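# Push carrier PC7 into loading rail tracks 13-18

## Task

Slide carrier PC7 into tracks 13 to 18 of the loading rails far enough that the lamp behind those tracks turns on. The carrier has to finish seated down in those tracks and stay there on its own, without the robot holding it. Then release it and move the arm away.

## Robot and tools

Setup: one robot arm with six joints and a two-finger gripper. Carrier PC7 starts loose on the table in front of tracks 13-18, with its handle facing the arm's base. The rails have tracks 1 to 18. A numbered tile sits in front of each track, and track 1 is the leftmost as seen from the base. A lamp behind tracks 13-18 turns on when the carrier is pushed fully in.

Scene frame: the origin is on the table surface directly under the arm's base. +z is up, and +y is to the left when facing along +x. The base may be slightly tilted relative to the table. Positions are in metres and angles in radians.

Joint order: every row and every per-joint list in a result uses this order: shoulder, elbow, waist, wrist pitch, wrist yaw, wrist roll. Follow this order even where joints are named differently elsewhere.

Row format: 7 numbers, each in [-1, 1]. The first six are joint displacements in the order above; the seventh is the gripper opening. A displacement of 1.0 equals 1.32 rad for the shoulder, 1.276 for the elbow, 1.264 for the waist, 1.83 for wrist pitch, 1.686 for wrist yaw and 2.022 for wrist roll. Displacements are offsets, not poses. The opening is absolute: +1 is fully open (0.094 m between the pads) and -1 is closed. A row may also carry 6 extra numbers from 0 to 1. These scale each joint's stiffness, in the Joint positions order, and stay in force until replaced.

Joint ranges (rad): waist -2.880..2.880, shoulder 0.000..3.142, elbow 0.000..3.019, wrist pitch -1.693..1.571, wrist yaw -1.571..1.571, wrist roll -2.094..2.094. Real ends can differ by up to 0.019 rad. An action that asks a joint to go more than 0.019 rad beyond its end is refused. If the first action of a call fails this check, the entire call is rejected and nothing moves. If a joint is driven onto its end, the result prints "joint sent to its limit".

Tools:
- execute_actions(actions): a list of actions run one after another. Each action is a table of up to 15 rows, and each row lasts one control step (1/30 s). A table with fewer rows repeats its last row until all 15 steps are used. Displacements count from the joint angles at the start of that action, not from the previous row. For the first action of a call, they count from the angles in the last reported state. An empty list simply returns the current state and the images.
- move(target, speed, blocking): target is one row, with displacements measured from the Joint positions in the latest result that showed them. All joints travel together, so the hand follows a curve. The path lasts 0.5 to 10 s. speed is the peak rate in rad/s for the joint with the farthest to go: 0.01 to 2, default 0.5. There is no collision slowdown, so faster contact hits harder, and aiming past the contact point pushes harder. With blocking=false the call returns after 0.5 s while the arm keeps going. Other motion commands are then rejected until wait or stop shows the move has ended. The extra "move:" line gives the outcome (done, off_target, moving, held, fault), limits=held or limits=none, and the joint farthest from its target.
- wait(seconds): 0 to 10 s. The arm keeps its last command, and a running move continues.
- stop(): brakes a running move. The fingers are not stopped, and a fast arm needs distance to brake.
- zoom_image(camera, region): a closer look at cam_high, cam_low or cam_wrist. region is [x0, y0, x1, y1] in image pixels, at most 504x504.
It cannot be reversed.

Results report the robot state. Joint positions and Joint velocities are in rad and rad/s, with the pad gap in m last. Joint targets are the angles the joints are currently driven toward, and these can drift even without new commands. grip_measured is the finger opening on the command scale. "joint command not followed" means the clearance check changed or blocked targets, and mounts or posts count as part of the arm. Images come from cam_high (672x504), cam_low (672x504) and cam_wrist (616x616, fisheye). Fixed-camera calibrations are given, but they may be off by a few degrees or millimetres.

Motion details: each step, each joint's target is capped at a lead of 0.264 (waist), 0.32 (shoulder), 0.276 (elbow), 0.33 (wrist pitch), 0.186 (wrist yaw) and 0.522 (wrist roll) rad ahead of its measured angle. Targets are also scaled back if they would put the gripper more than 70 mm from where it is. Large displacements therefore take several actions, and an unfinished motion must be commanded again. Moves of only a few mm may not move the hand. If zero displacements are sent, the arm can sag. To hold position, first send displacements back to the wanted angles, then send zeros, and correct again if a joint falls short.

Gripping: except near ±1, the fingers go to the opening you command. To hold something, command about 0.03 below grip_measured; a smaller difference grips more lightly. Readings may be off by about 1 mm. Pads exert roughly 50-62 N, and they press harder at first contact.

Cautions: holding loads heats the motors. A MOTOR HOT warning appears at 85 °C, and at 100 °C the arm goes limp and an OVER-TEMPERATURE FAULT is reported. Avoid slams, hard pushes and drops, and never knock anything off the table. Objects may be tugged or nudged now and then. Push the carrier in gently until the lamp lights and it sits down in the tracks. Then open the gripper, back the arm away, and check that the carrier stays seated.

Each tool is called after "Emit:" as name(argument=value, ...) on one line, values as JSON.

## Session

Emit:
execute_actions(actions=[])

Scene clock: 0.00 s.
grip_measured=+1.000
Joint names: [shoulder, elbow, waist, wrist pitch, wrist yaw, wrist roll]
Joint positions: [0.811 0.617 0.669 0.022 1.163 0.083 0.094]
Joint velocities: [ 0.005  0.012 -0.024 -0.012 -0.007 -0.022  0.   ]
Motor temperatures (°C, as the motors report them): [22 20 19 21 20 22]
Joint targets: [0.812 0.641 0.669 0.025 1.163 0.083]
Joint stiffness scale: [1. 1. 1. 1. 1. 1.]

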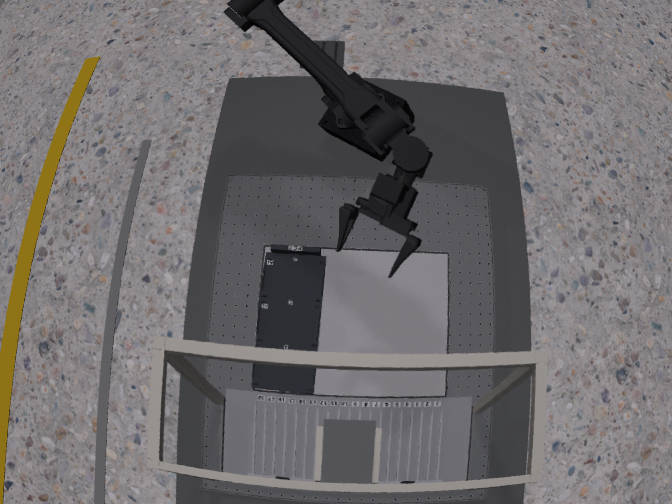

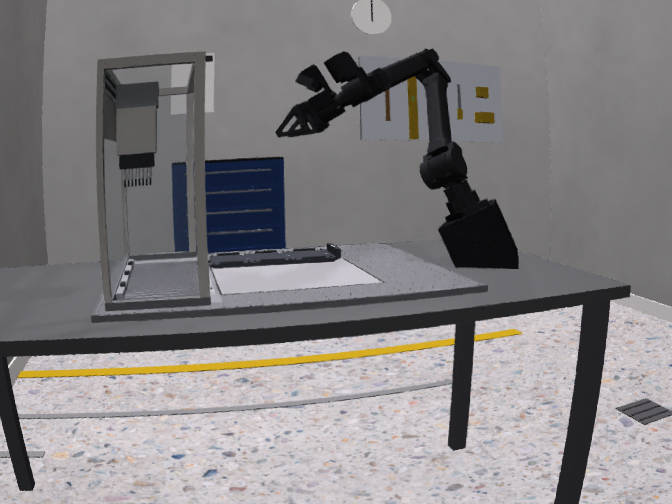

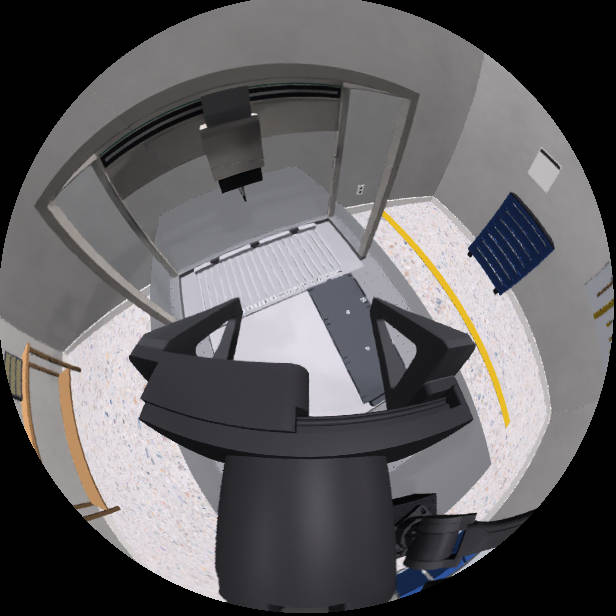

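Emit:
zoom_image(camera="cam_high", region=[200, 230, 480, 500])

Emit:
zoom_image(camera="cam_low", region=[80, 30, 540, 330])

Region (200, 230, 480, 500) of cam_high's 672x504 image, scaled by 1.800, with more detail than that image has; it fills the top 486 rows of this view, and the rest is white.

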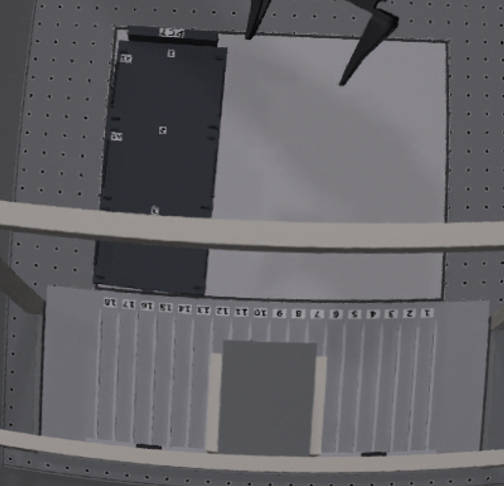

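Region (80, 30, 540, 330) of cam_low's 672x504 image, scaled by 1.096, with more detail than that image has; it fills the top 329 rows of this view, and the rest is white.

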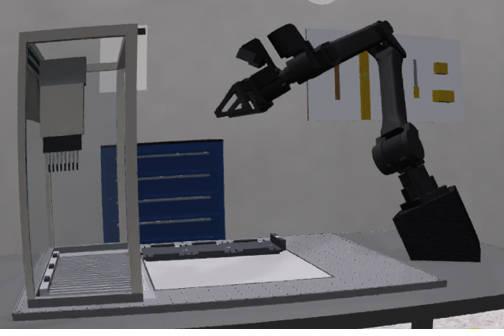

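Emit:
move(target=[0.3, 0.3, -0.529, 0, -0.69, -0.04, 1], speed=0.8)

Scene clock: 6.83 s.
grip_measured=+1.000
Joint names: [shoulder, elbow, waist, wrist pitch, wrist yaw, wrist roll]
Joint positions: [1.195 0.947 0.006 0.022 0.004 0.01  0.094]
Joint velocities: [-0.015 -0.002 -0.005 -0.002  0.095 -0.037  0.   ]
Motor temperatures (°C, as the motors report them): [22 22 19 21 20 22]
Joint targets: [1.208 1.000 0.000 0.022 -0.001 0.002]
Joint stiffness scale: [1. 1. 1. 1. 1. 1.]
move: off_target; limits=none; farthest joint: the elbow, 0.053 radians from its target (0.383 radians at the start)

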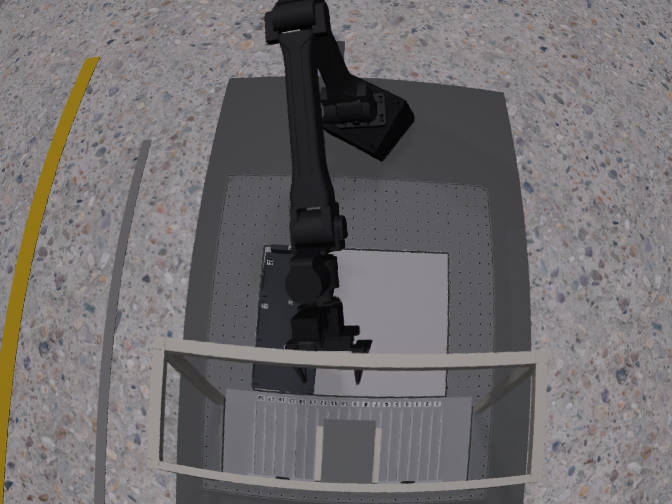

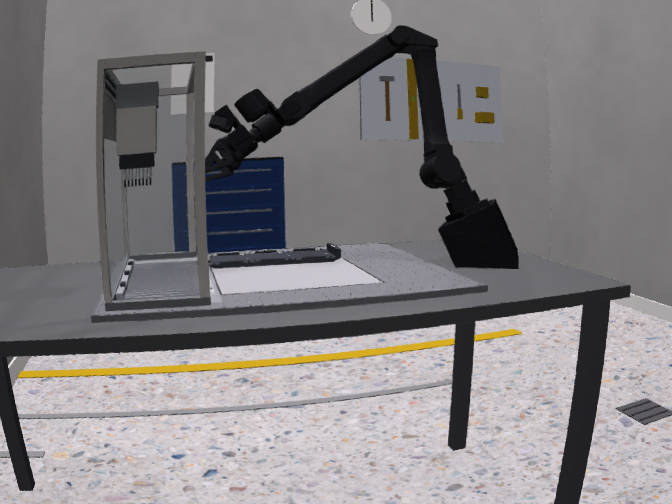

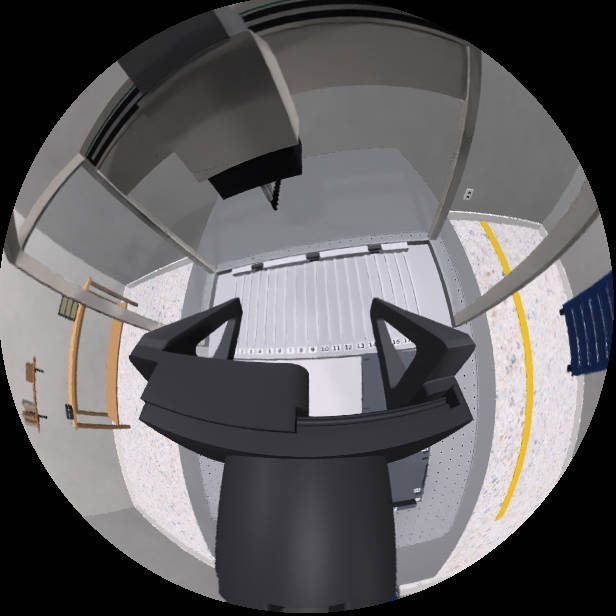

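Emit:
move(target=[-0.1, -0.1, -0.12, -0.3, 0, 0, 0.6], speed=0.6)

Scene clock: 12.03 s.
grip_measured=+0.602
Joint names: [shoulder, elbow, waist, wrist pitch, wrist yaw, wrist roll]
Joint positions: [ 1.074  0.826 -0.135 -0.509  0.004  0.009  0.075]
Joint velocities: [ 0.005  0.007  0.005 -0.002 -0.022 -0.037  0.   ]
Motor temperatures (°C, as the motors report them): [22 23 19 21 20 22]
Joint targets: [1.063 0.819 -0.146 -0.527 0.004 0.010]
Joint stiffness scale: [1. 1. 1. 1. 1. 1.]
move: done; limits=none; farthest joint: the wrist pitch, 0.018 radians from its target (0.549 radians at the start)

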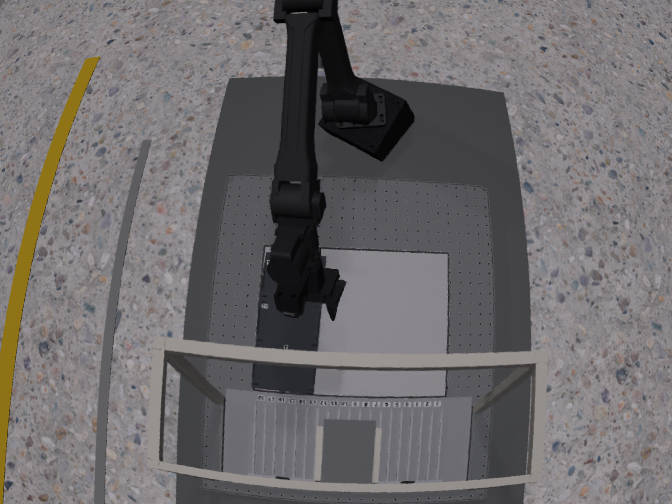

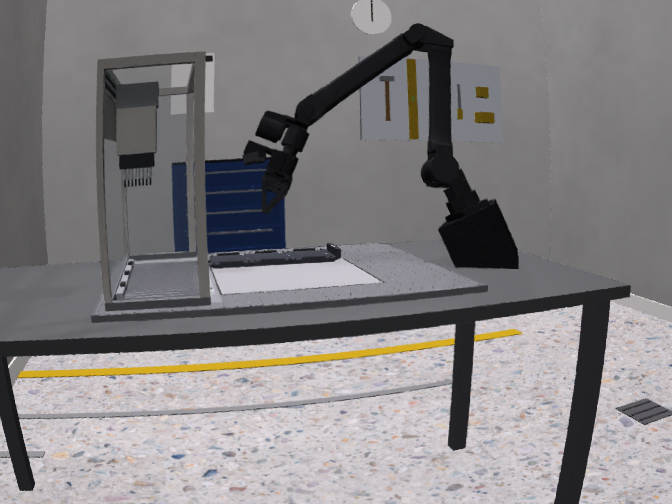

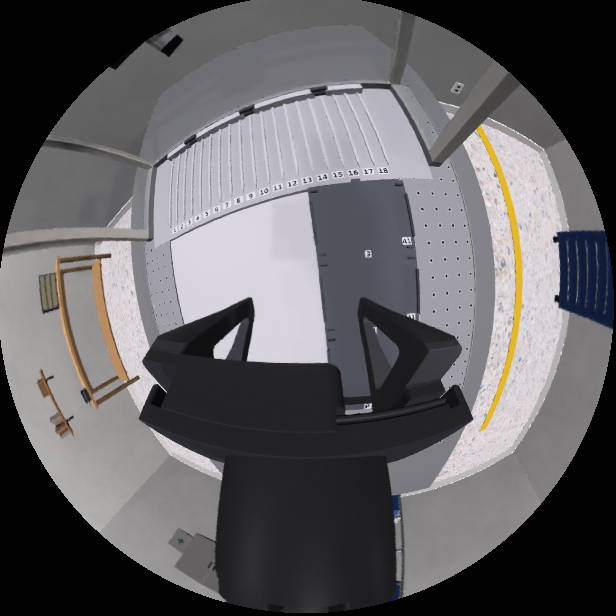

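Emit:
move(target=[-0.288, -0.36, -0.08, -0.12, 0.09, 0, 0.6], speed=0.5)

Scene clock: 15.23 s.
grip_measured=+0.602
Joint names: [shoulder, elbow, waist, wrist pitch, wrist yaw, wrist roll]
Joint positions: [ 0.698  0.366 -0.225 -0.715  0.151  0.009  0.075]
Joint velocities: [ 0.005  0.007 -0.005  0.012 -0.007  0.066  0.   ]
Motor temperatures (°C, as the motors report them): [22 23 19 21 20 22]
Joint targets: [0.694 0.366 -0.236 -0.729 0.155 0.009]
Joint stiffness scale: [1. 1. 1. 1. 1. 1.]
move: done; limits=none; farthest joint: the wrist pitch, 0.013 radians from its target (0.220 radians at the start)

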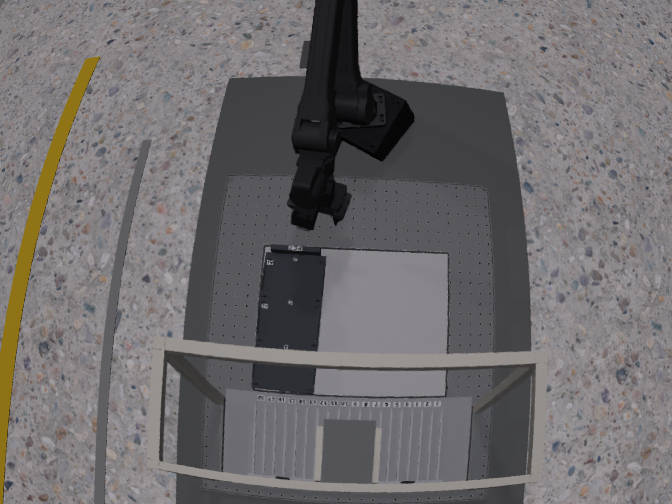

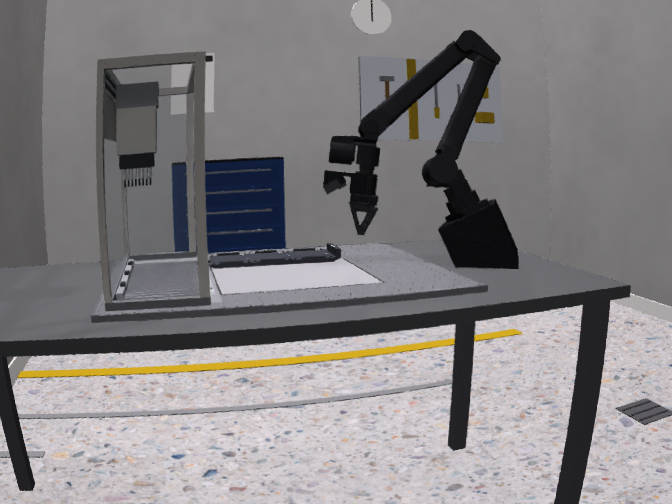

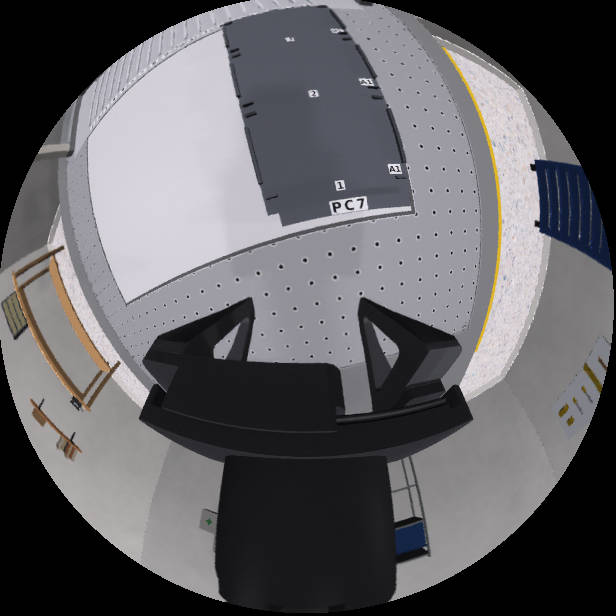

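Emit:
move(target=[0.15, 0.04, -0.16, 0.1, 0, 0.2, 0.6], speed=0.4)

Scene clock: 18.53 s.
grip_measured=+0.602
Joint names: [shoulder, elbow, waist, wrist pitch, wrist yaw, wrist roll]
Joint positions: [ 0.887  0.38  -0.416 -0.55   0.151  0.406  0.075]
Joint velocities: [ 0.005  0.002  0.005  0.002 -0.007 -0.022 -0.   ]
Motor temperatures (°C, as the motors report them): [22 23 19 21 20 22]
Joint targets: [0.896 0.417 -0.427 -0.532 0.151 0.414]
Joint stiffness scale: [1. 1. 1. 1. 1. 1.]
move: off_target; limits=none; farthest joint: the elbow, 0.037 radians from its target (0.051 radians at the start)

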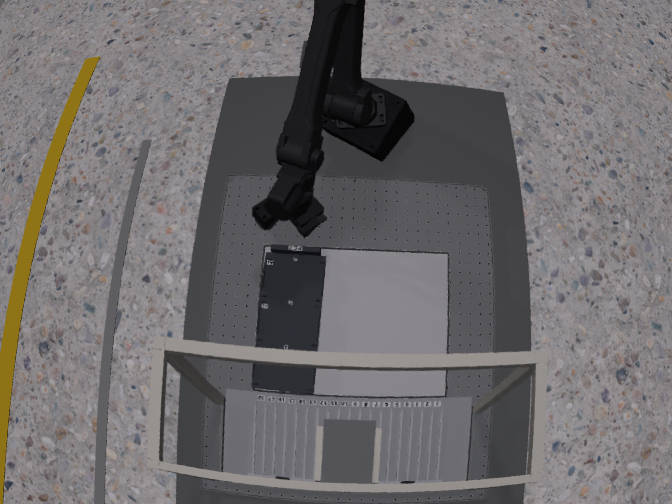

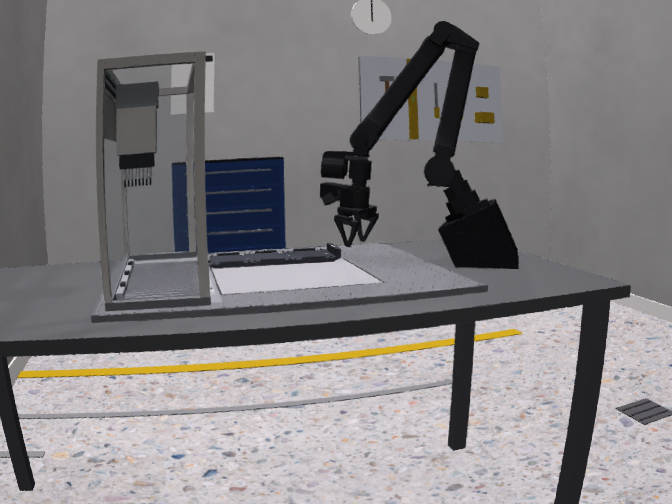

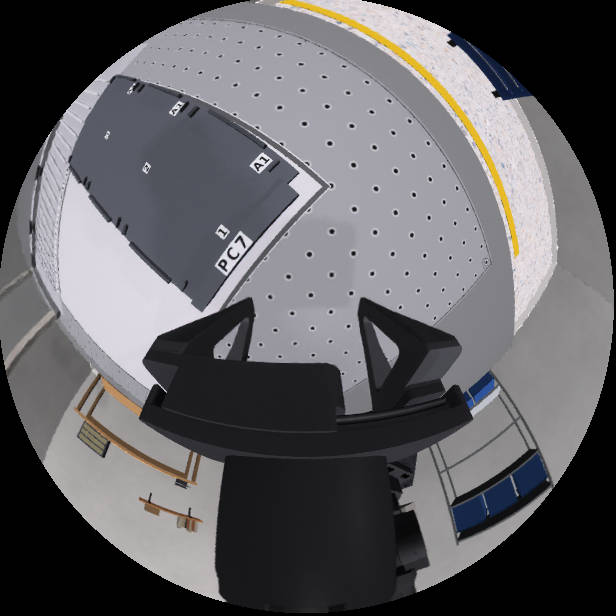

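Wrong roll sign.

Emit:
move(target=[0.005, 0.029, 0, 0.01, -0.04, -0.42, 0.6], speed=0.8)

Emit:
zoom_image(camera="cam_low", region=[280, 180, 420, 290])

Scene clock: 21.03 s.
grip_measured=+0.602
Joint names: [shoulder, elbow, waist, wrist pitch, wrist yaw, wrist roll]
Joint positions: [ 0.887  0.38  -0.416 -0.55   0.088 -0.435  0.075]
Joint velocities: [ 0.005 -0.007  0.005 -0.002 -0.007  0.007 -0.001]
Motor temperatures (°C, as the motors report them): [22 23 19 21 20 22]
Joint targets: [0.894 0.417 -0.416 -0.532 0.083 -0.443]
Joint stiffness scale: [1. 1. 1. 1. 1. 1.]
move: off_target; limits=none; farthest joint: the elbow, 0.037 radians from its target (0.037 radians at the start)

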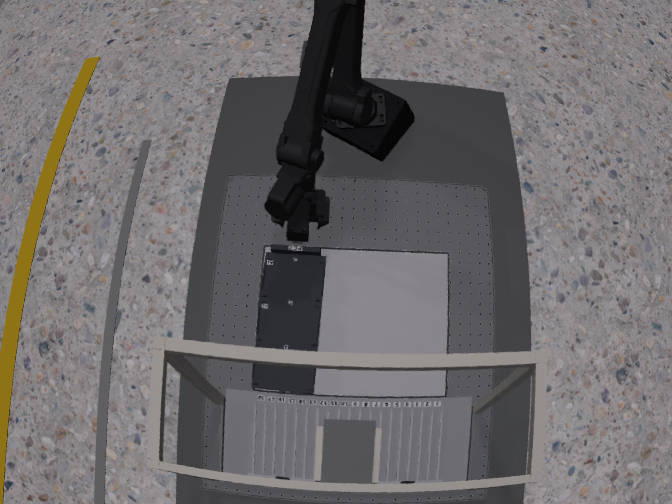

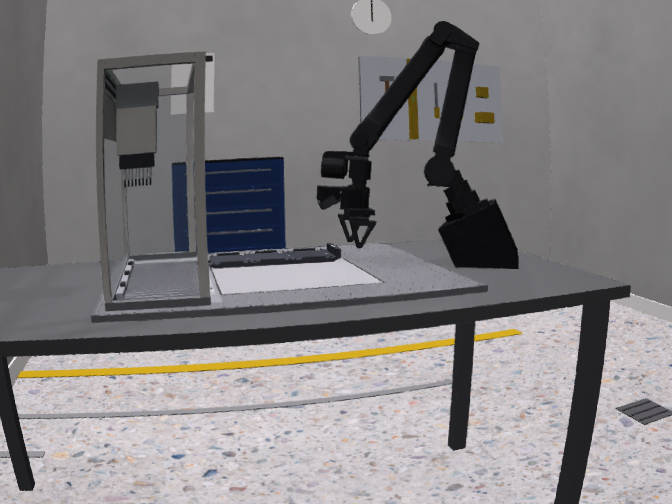

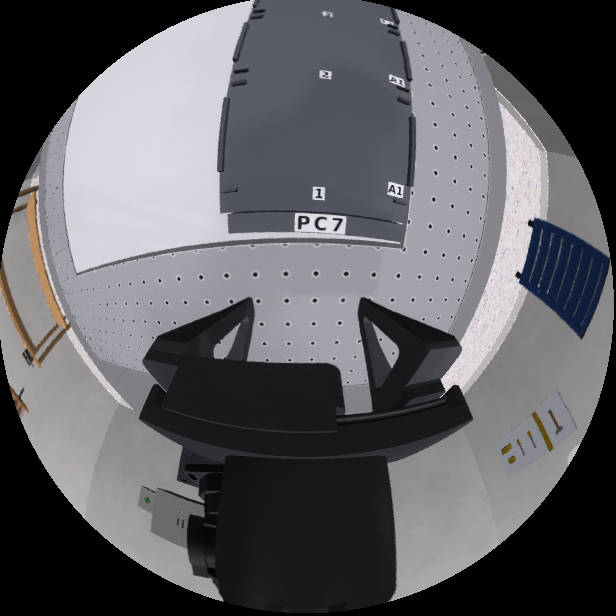

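Region (280, 180, 420, 290) of cam_low's 672x504 image, scaled by 3.600, with more detail than that image has; it fills the top 396 rows of this view, and the rest is white.

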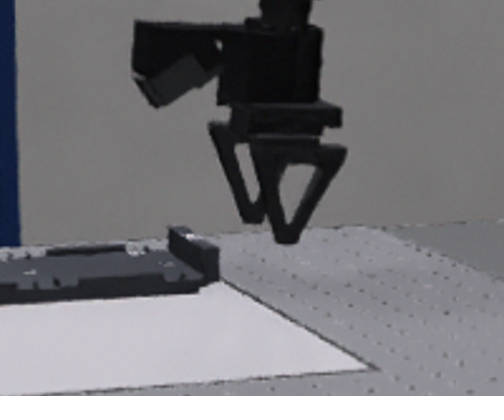

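Emit:
move(target=[0.049, -0.013, 0, 0.103, 0.02, 0, 0.6], speed=0.25)

Emit:
zoom_image(camera="cam_low", region=[280, 180, 420, 290])

Scene clock: 23.30 s.
grip_measured=+0.602
Joint names: [shoulder, elbow, waist, wrist pitch, wrist yaw, wrist roll]
Joint positions: [ 0.941  0.372 -0.416 -0.382  0.117 -0.436  0.075]
Joint velocities: [-0.015  0.032  0.005 -0.012  0.022  0.007 -0.001]
Motor temperatures (°C, as the motors report them): [22 22 19 21 20 22]
Joint targets: [0.952 0.363 -0.416 -0.362 0.122 -0.435]
Joint stiffness scale: [1. 1. 1. 1. 1. 1.]
move: off_target; limits=none; farthest joint: the wrist pitch, 0.021 radians from its target (0.189 radians at the start)

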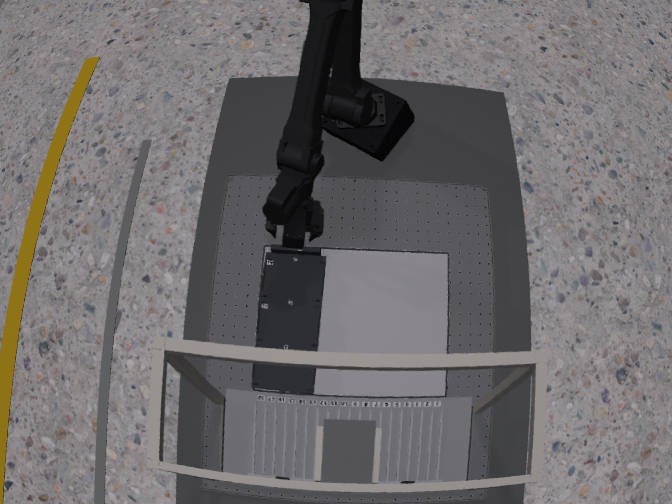

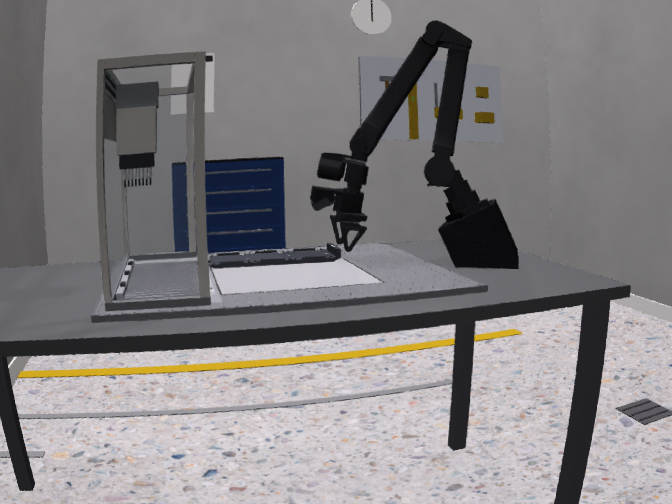

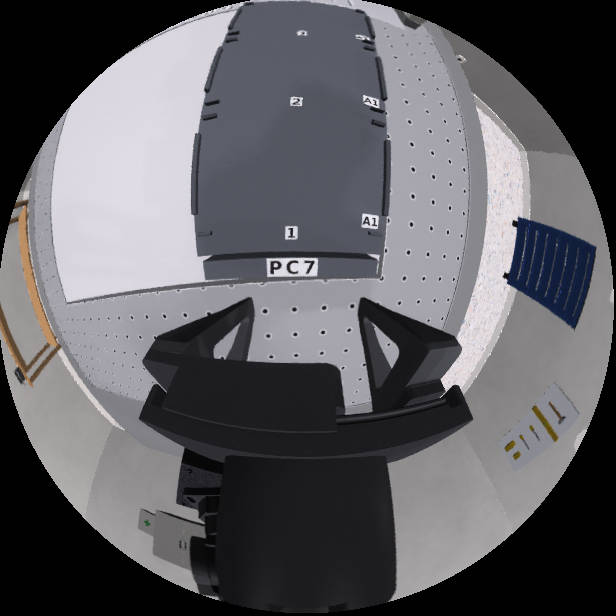

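Region (280, 180, 420, 290) of cam_low's 672x504 image, scaled by 3.600, with more detail than that image has; it fills the top 396 rows of this view, and the rest is white.

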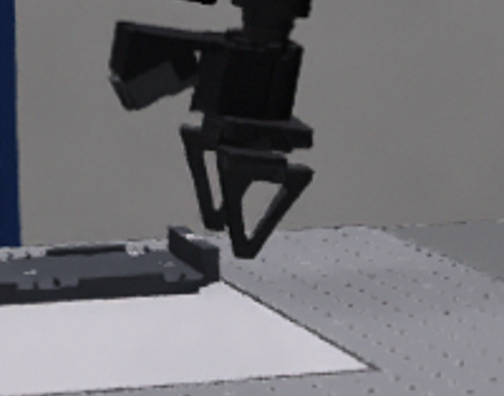

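Emit:
move(target=[0.042, 0, 0, 0.03, -0.056, -0.015, 0.6], speed=0.2)

Emit:
zoom_image(camera="cam_low", region=[280, 180, 420, 290])

Scene clock: 26.60 s.
grip_measured=+0.602
Joint names: [shoulder, elbow, waist, wrist pitch, wrist yaw, wrist roll]
Joint positions: [ 0.986  0.372 -0.416 -0.348  0.028 -0.458  0.075]
Joint velocities: [-0.005 -0.002 -0.015  0.007 -0.022 -0.051 -0.001]
Motor temperatures (°C, as the motors report them): [22 22 19 21 20 22]
Joint targets: [0.997 0.372 -0.416 -0.327 0.023 -0.466]
Joint stiffness scale: [1. 1. 1. 1. 1. 1.]
move: done; limits=none; farthest joint: the wrist pitch, 0.020 radians from its target (0.055 radians at the start)

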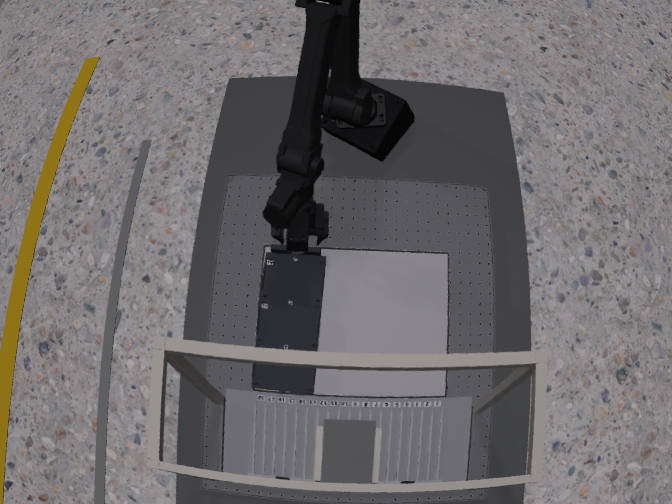

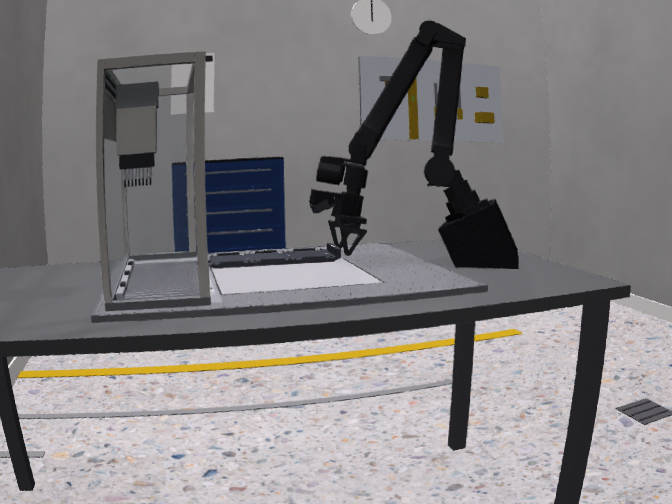

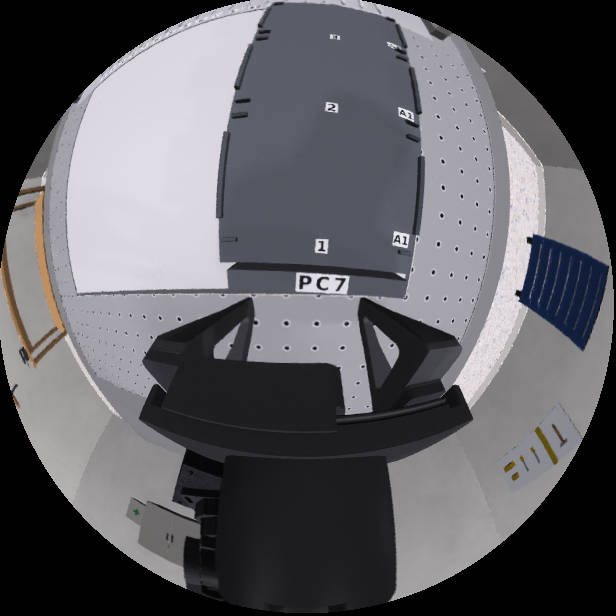

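Region (280, 180, 420, 290) of cam_low's 672x504 image, scaled by 3.600, with more detail than that image has; it fills the top 396 rows of this view, and the rest is white.

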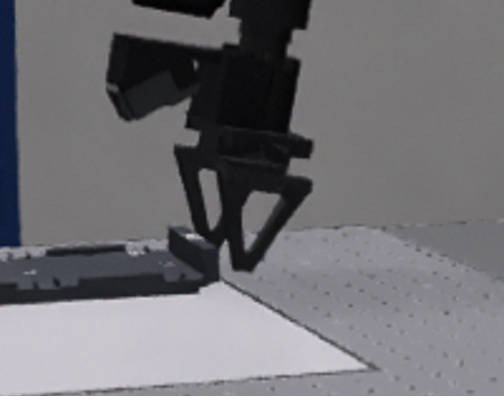

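Emit:
execute_actions(actions=[[[0.008,0.015,0,0.011,0,0,0.6],[0.008,0.03,0,0.011,0,0,0.6],[0.013,0.034,0,0.012,0,0,0.6],[0.018,0.038,0,0.013,0,0,0.6],[0.023,0.042,0,0.014,0,0,0.6],[0.028,0.046,0,0.015,0,0,0.6],[0.033,0.05,0,0.016,0,0,0.6],[0.038,0.054,0,0.017,0,0,0.6],[0.043,0.058,0,0.018,0,0,0.6],[0.048,0.062,0,0.019,0,0,0.6],[0.053,0.066,0,0.02,0,0,0.6],[0.058,0.07,0,0.021,0,0,0.6],[0.062,0.073,0,0.022,0,0,0.6],[0.065,0.075,0,0.022,0,0,0.6],[0.067,0.077,0,0.022,0,0,0.6]]])

Emit:
wait(seconds=0.5)

Emit:
zoom_image(camera="cam_low", region=[280, 180, 420, 290])

Emit:
zoom_image(camera="cam_high", region=[230, 350, 350, 440])

Scene clock: 29.87 s.
grip_measured=+0.602
Joint names: [shoulder, elbow, waist, wrist pitch, wrist yaw, wrist roll]
Joint positions: [ 1.058  0.414 -0.416 -0.342  0.029 -0.456  0.075]
Joint velocities: [ 0.132  0.1    0.005  0.012 -0.081  0.095 -0.   ]
Motor temperatures (°C, as the motors report them): [22 22 19 21 20 22]
Joint targets: [1.075 0.470 -0.416 -0.307 0.027 -0.458]
Joint stiffness scale: [1. 1. 1. 1. 1. 1.]

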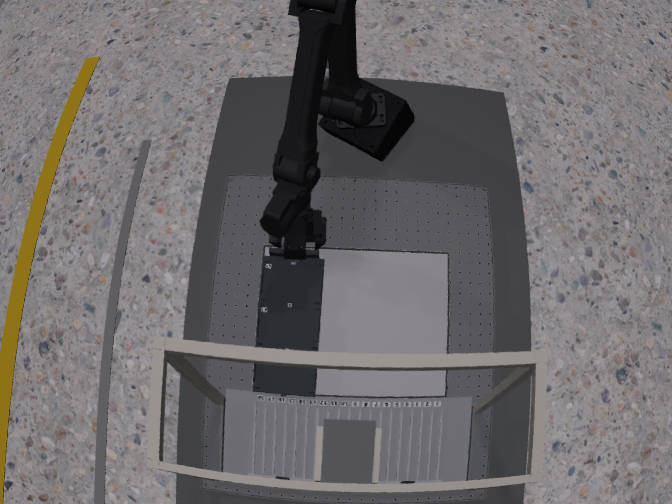

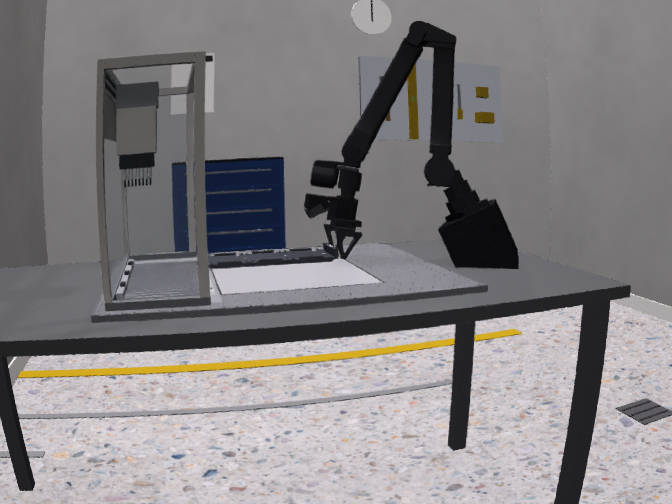

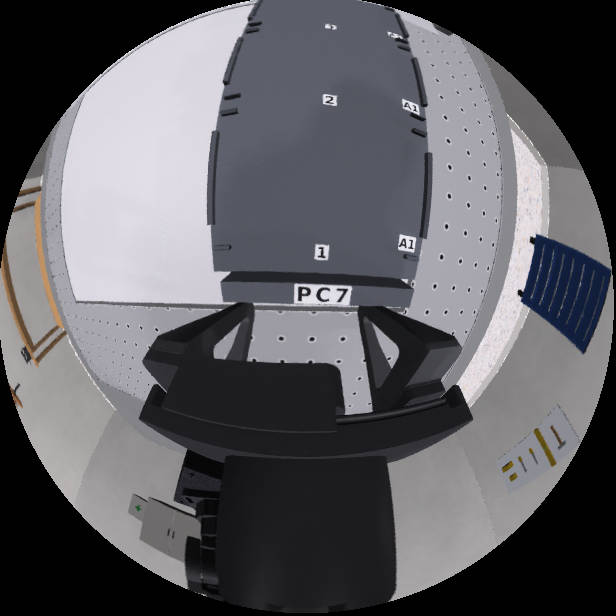

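Scene clock: 30.37 s.
grip_measured=+0.602
Joint names: [shoulder, elbow, waist, wrist pitch, wrist yaw, wrist roll]
Joint positions: [ 1.066  0.423 -0.416 -0.337  0.029 -0.456  0.075]
Joint velocities: [ 0.005 -0.027 -0.005  0.002  0.095 -0.007 -0.001]
Motor temperatures (°C, as the motors report them): [22 22 19 21 20 22]
Joint targets: [1.075 0.470 -0.416 -0.307 0.027 -0.458]
Joint stiffness scale: [1. 1. 1. 1. 1. 1.]
wait: 0.50 s; at rest by 0.30 s

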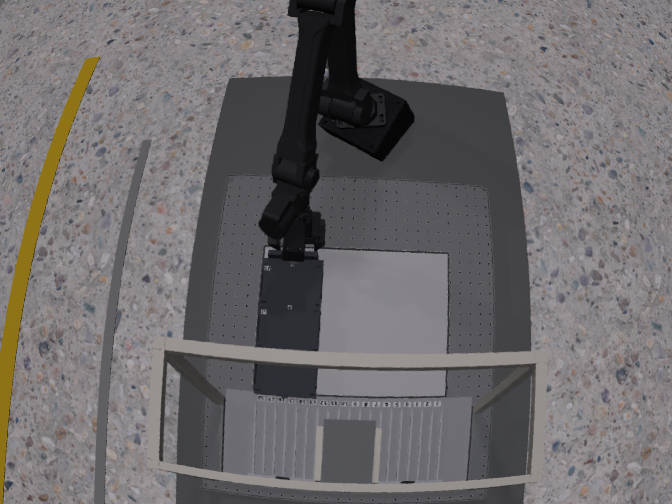

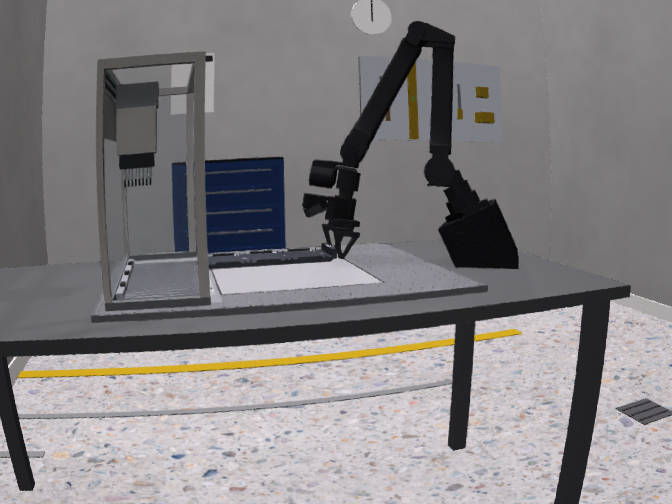

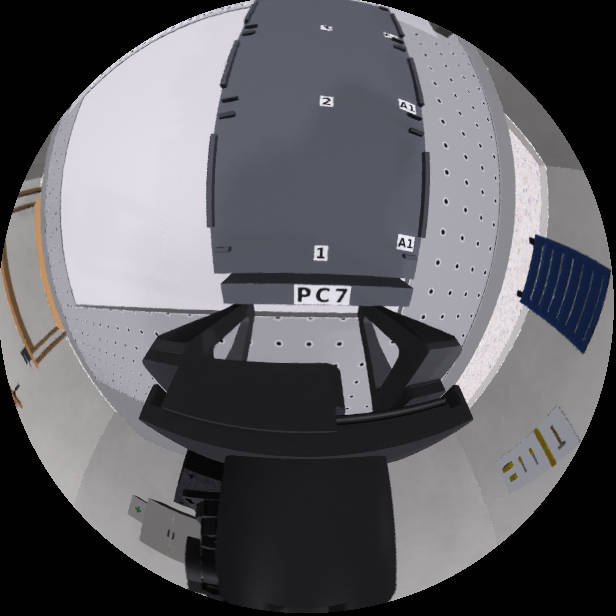

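Region (280, 180, 420, 290) of cam_low's 672x504 image, scaled by 3.600, with more detail than that image has; it fills the top 396 rows of this view, and the rest is white.

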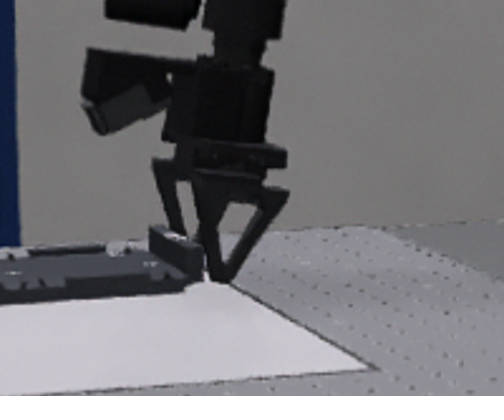

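Region (230, 350, 350, 440) of cam_high's 672x504 image, scaled by 4.200, with more detail than that image has; it fills the top 378 rows of this view, and the rest is white.

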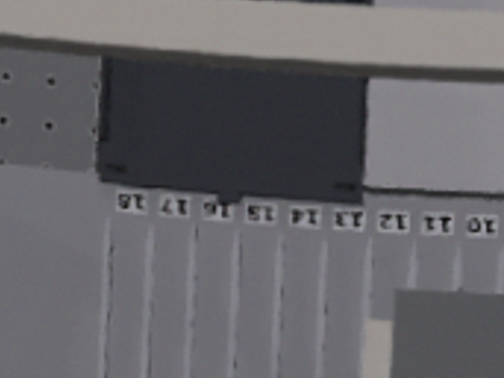

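Emit:
execute_actions(actions=[[[0.005,0.037,0.009,0.017,0,0.004,0.6],[0.005,0.038,0.010,0.018,0,0.005,0.6],[0.005,0.039,0.011,0.02,0,0.006,0.6],[0.005,0.04,0.013,0.021,0,0.007,0.6],[0.005,0.041,0.014,0.022,0,0.008,0.6],[0.005,0.042,0.015,0.023,0,0.009,0.6],[0.005,0.043,0.017,0.025,0,0.01,0.6],[0.005,0.044,0.018,0.026,0,0.011,0.6],[0.005,0.045,0.019,0.027,0,0.012,0.6],[0.005,0.046,0.021,0.028,0,0.013,0.6],[0.005,0.047,0.022,0.03,0,0.014,0.6],[0.005,0.048,0.023,0.031,0,0.015,0.6],[0.005,0.049,0.025,0.032,0,0.015,0.6]]])

Emit:
wait(seconds=0.4)

Emit:
zoom_image(camera="cam_low", region=[280, 180, 420, 290])

Emit:
zoom_image(camera="cam_high", region=[230, 350, 350, 440])

Scene clock: 33.33 s.
grip_measured=+0.602
Joint names: [shoulder, elbow, waist, wrist pitch, wrist yaw, wrist roll]
Joint positions: [ 1.066  0.43  -0.405 -0.315  0.03  -0.432  0.075]
Joint velocities: [-0.015  0.037  0.034  0.022  0.007  0.051 -0.001]
Motor temperatures (°C, as the motors report them): [22 22 19 21 20 22]
Joint targets: [1.072 0.486 -0.385 -0.279 0.029 -0.426]
Joint stiffness scale: [1. 1. 1. 1. 1. 1.]

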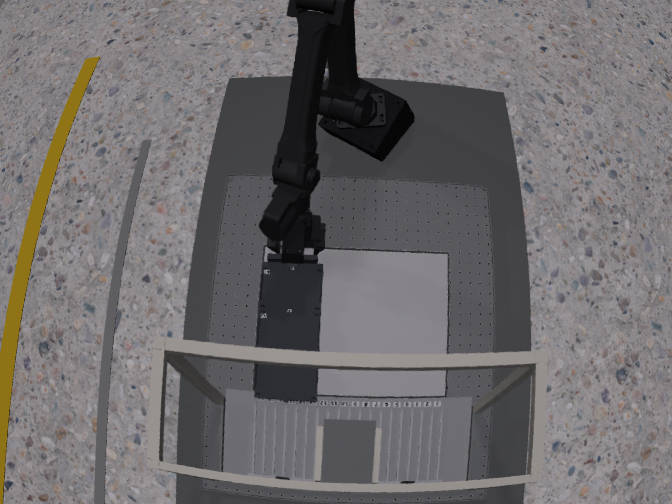

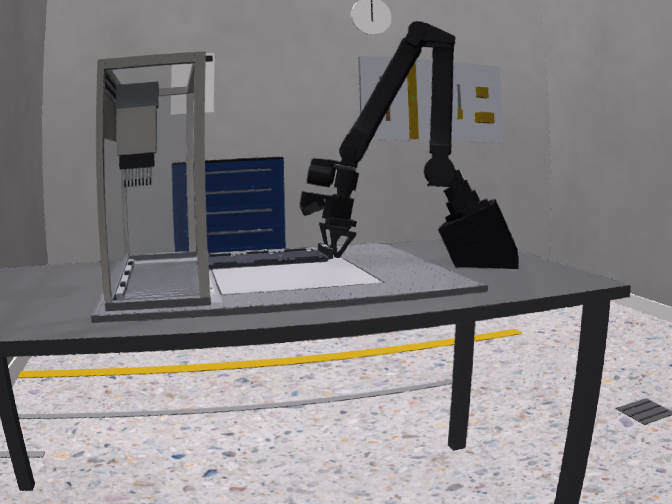

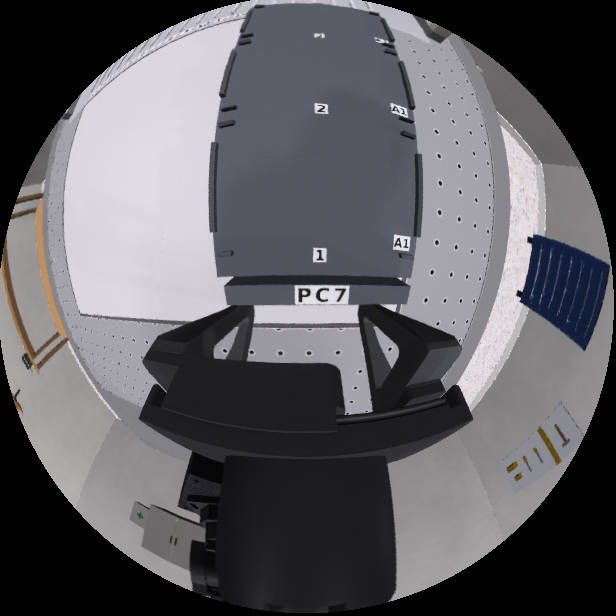

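Scene clock: 33.73 s.
grip_measured=+0.602
Joint names: [shoulder, elbow, waist, wrist pitch, wrist yaw, wrist roll]
Joint positions: [ 1.066  0.435 -0.401 -0.311  0.03  -0.431  0.075]
Joint velocities: [-0.015  0.012  0.005  0.007  0.007 -0.022 -0.001]
Motor temperatures (°C, as the motors report them): [22 22 19 21 20 22]
Joint targets: [1.072 0.486 -0.385 -0.279 0.029 -0.426]
Joint stiffness scale: [1. 1. 1. 1. 1. 1.]
wait: 0.40 s; at rest by 0.27 s

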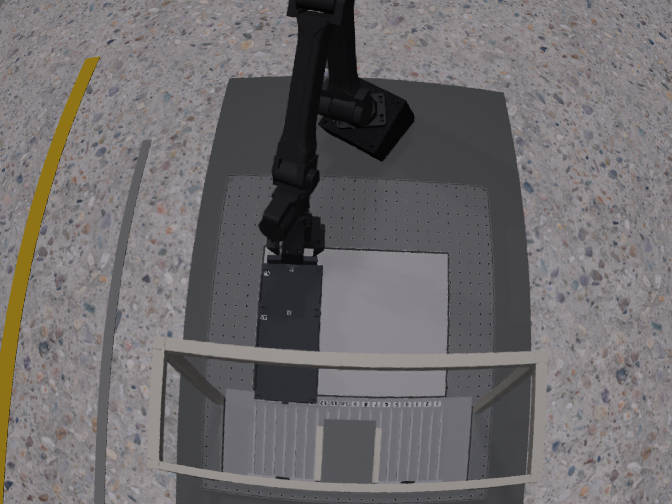

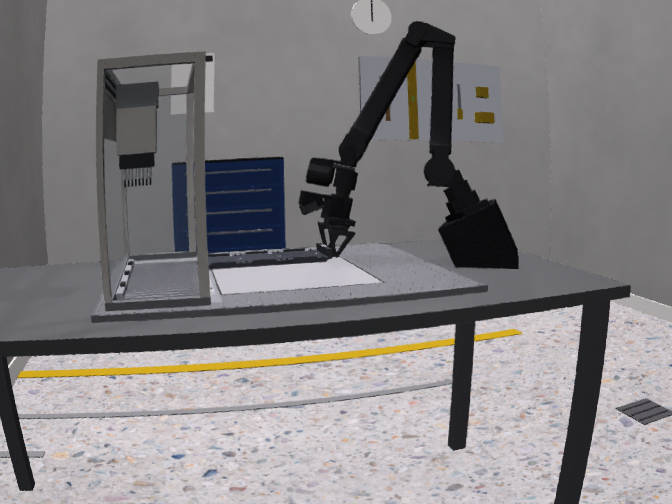

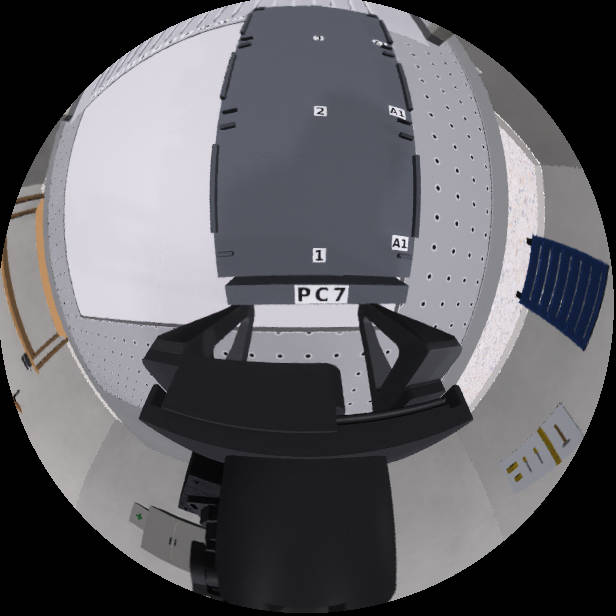

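Region (280, 180, 420, 290) of cam_low's 672x504 image, scaled by 3.600, with more detail than that image has; it fills the top 396 rows of this view, and the rest is white.

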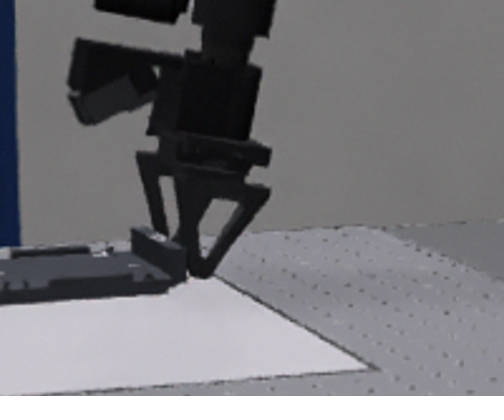

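Region (230, 350, 350, 440) of cam_high's 672x504 image, scaled by 4.200, with more detail than that image has; it fills the top 378 rows of this view, and the rest is white.

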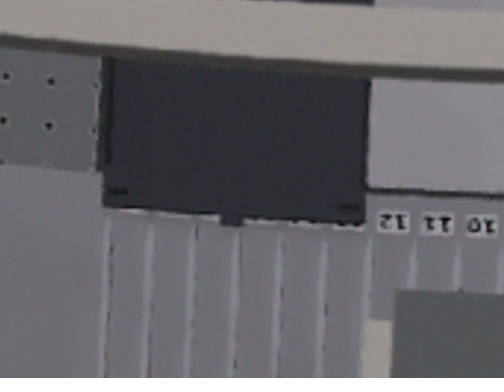

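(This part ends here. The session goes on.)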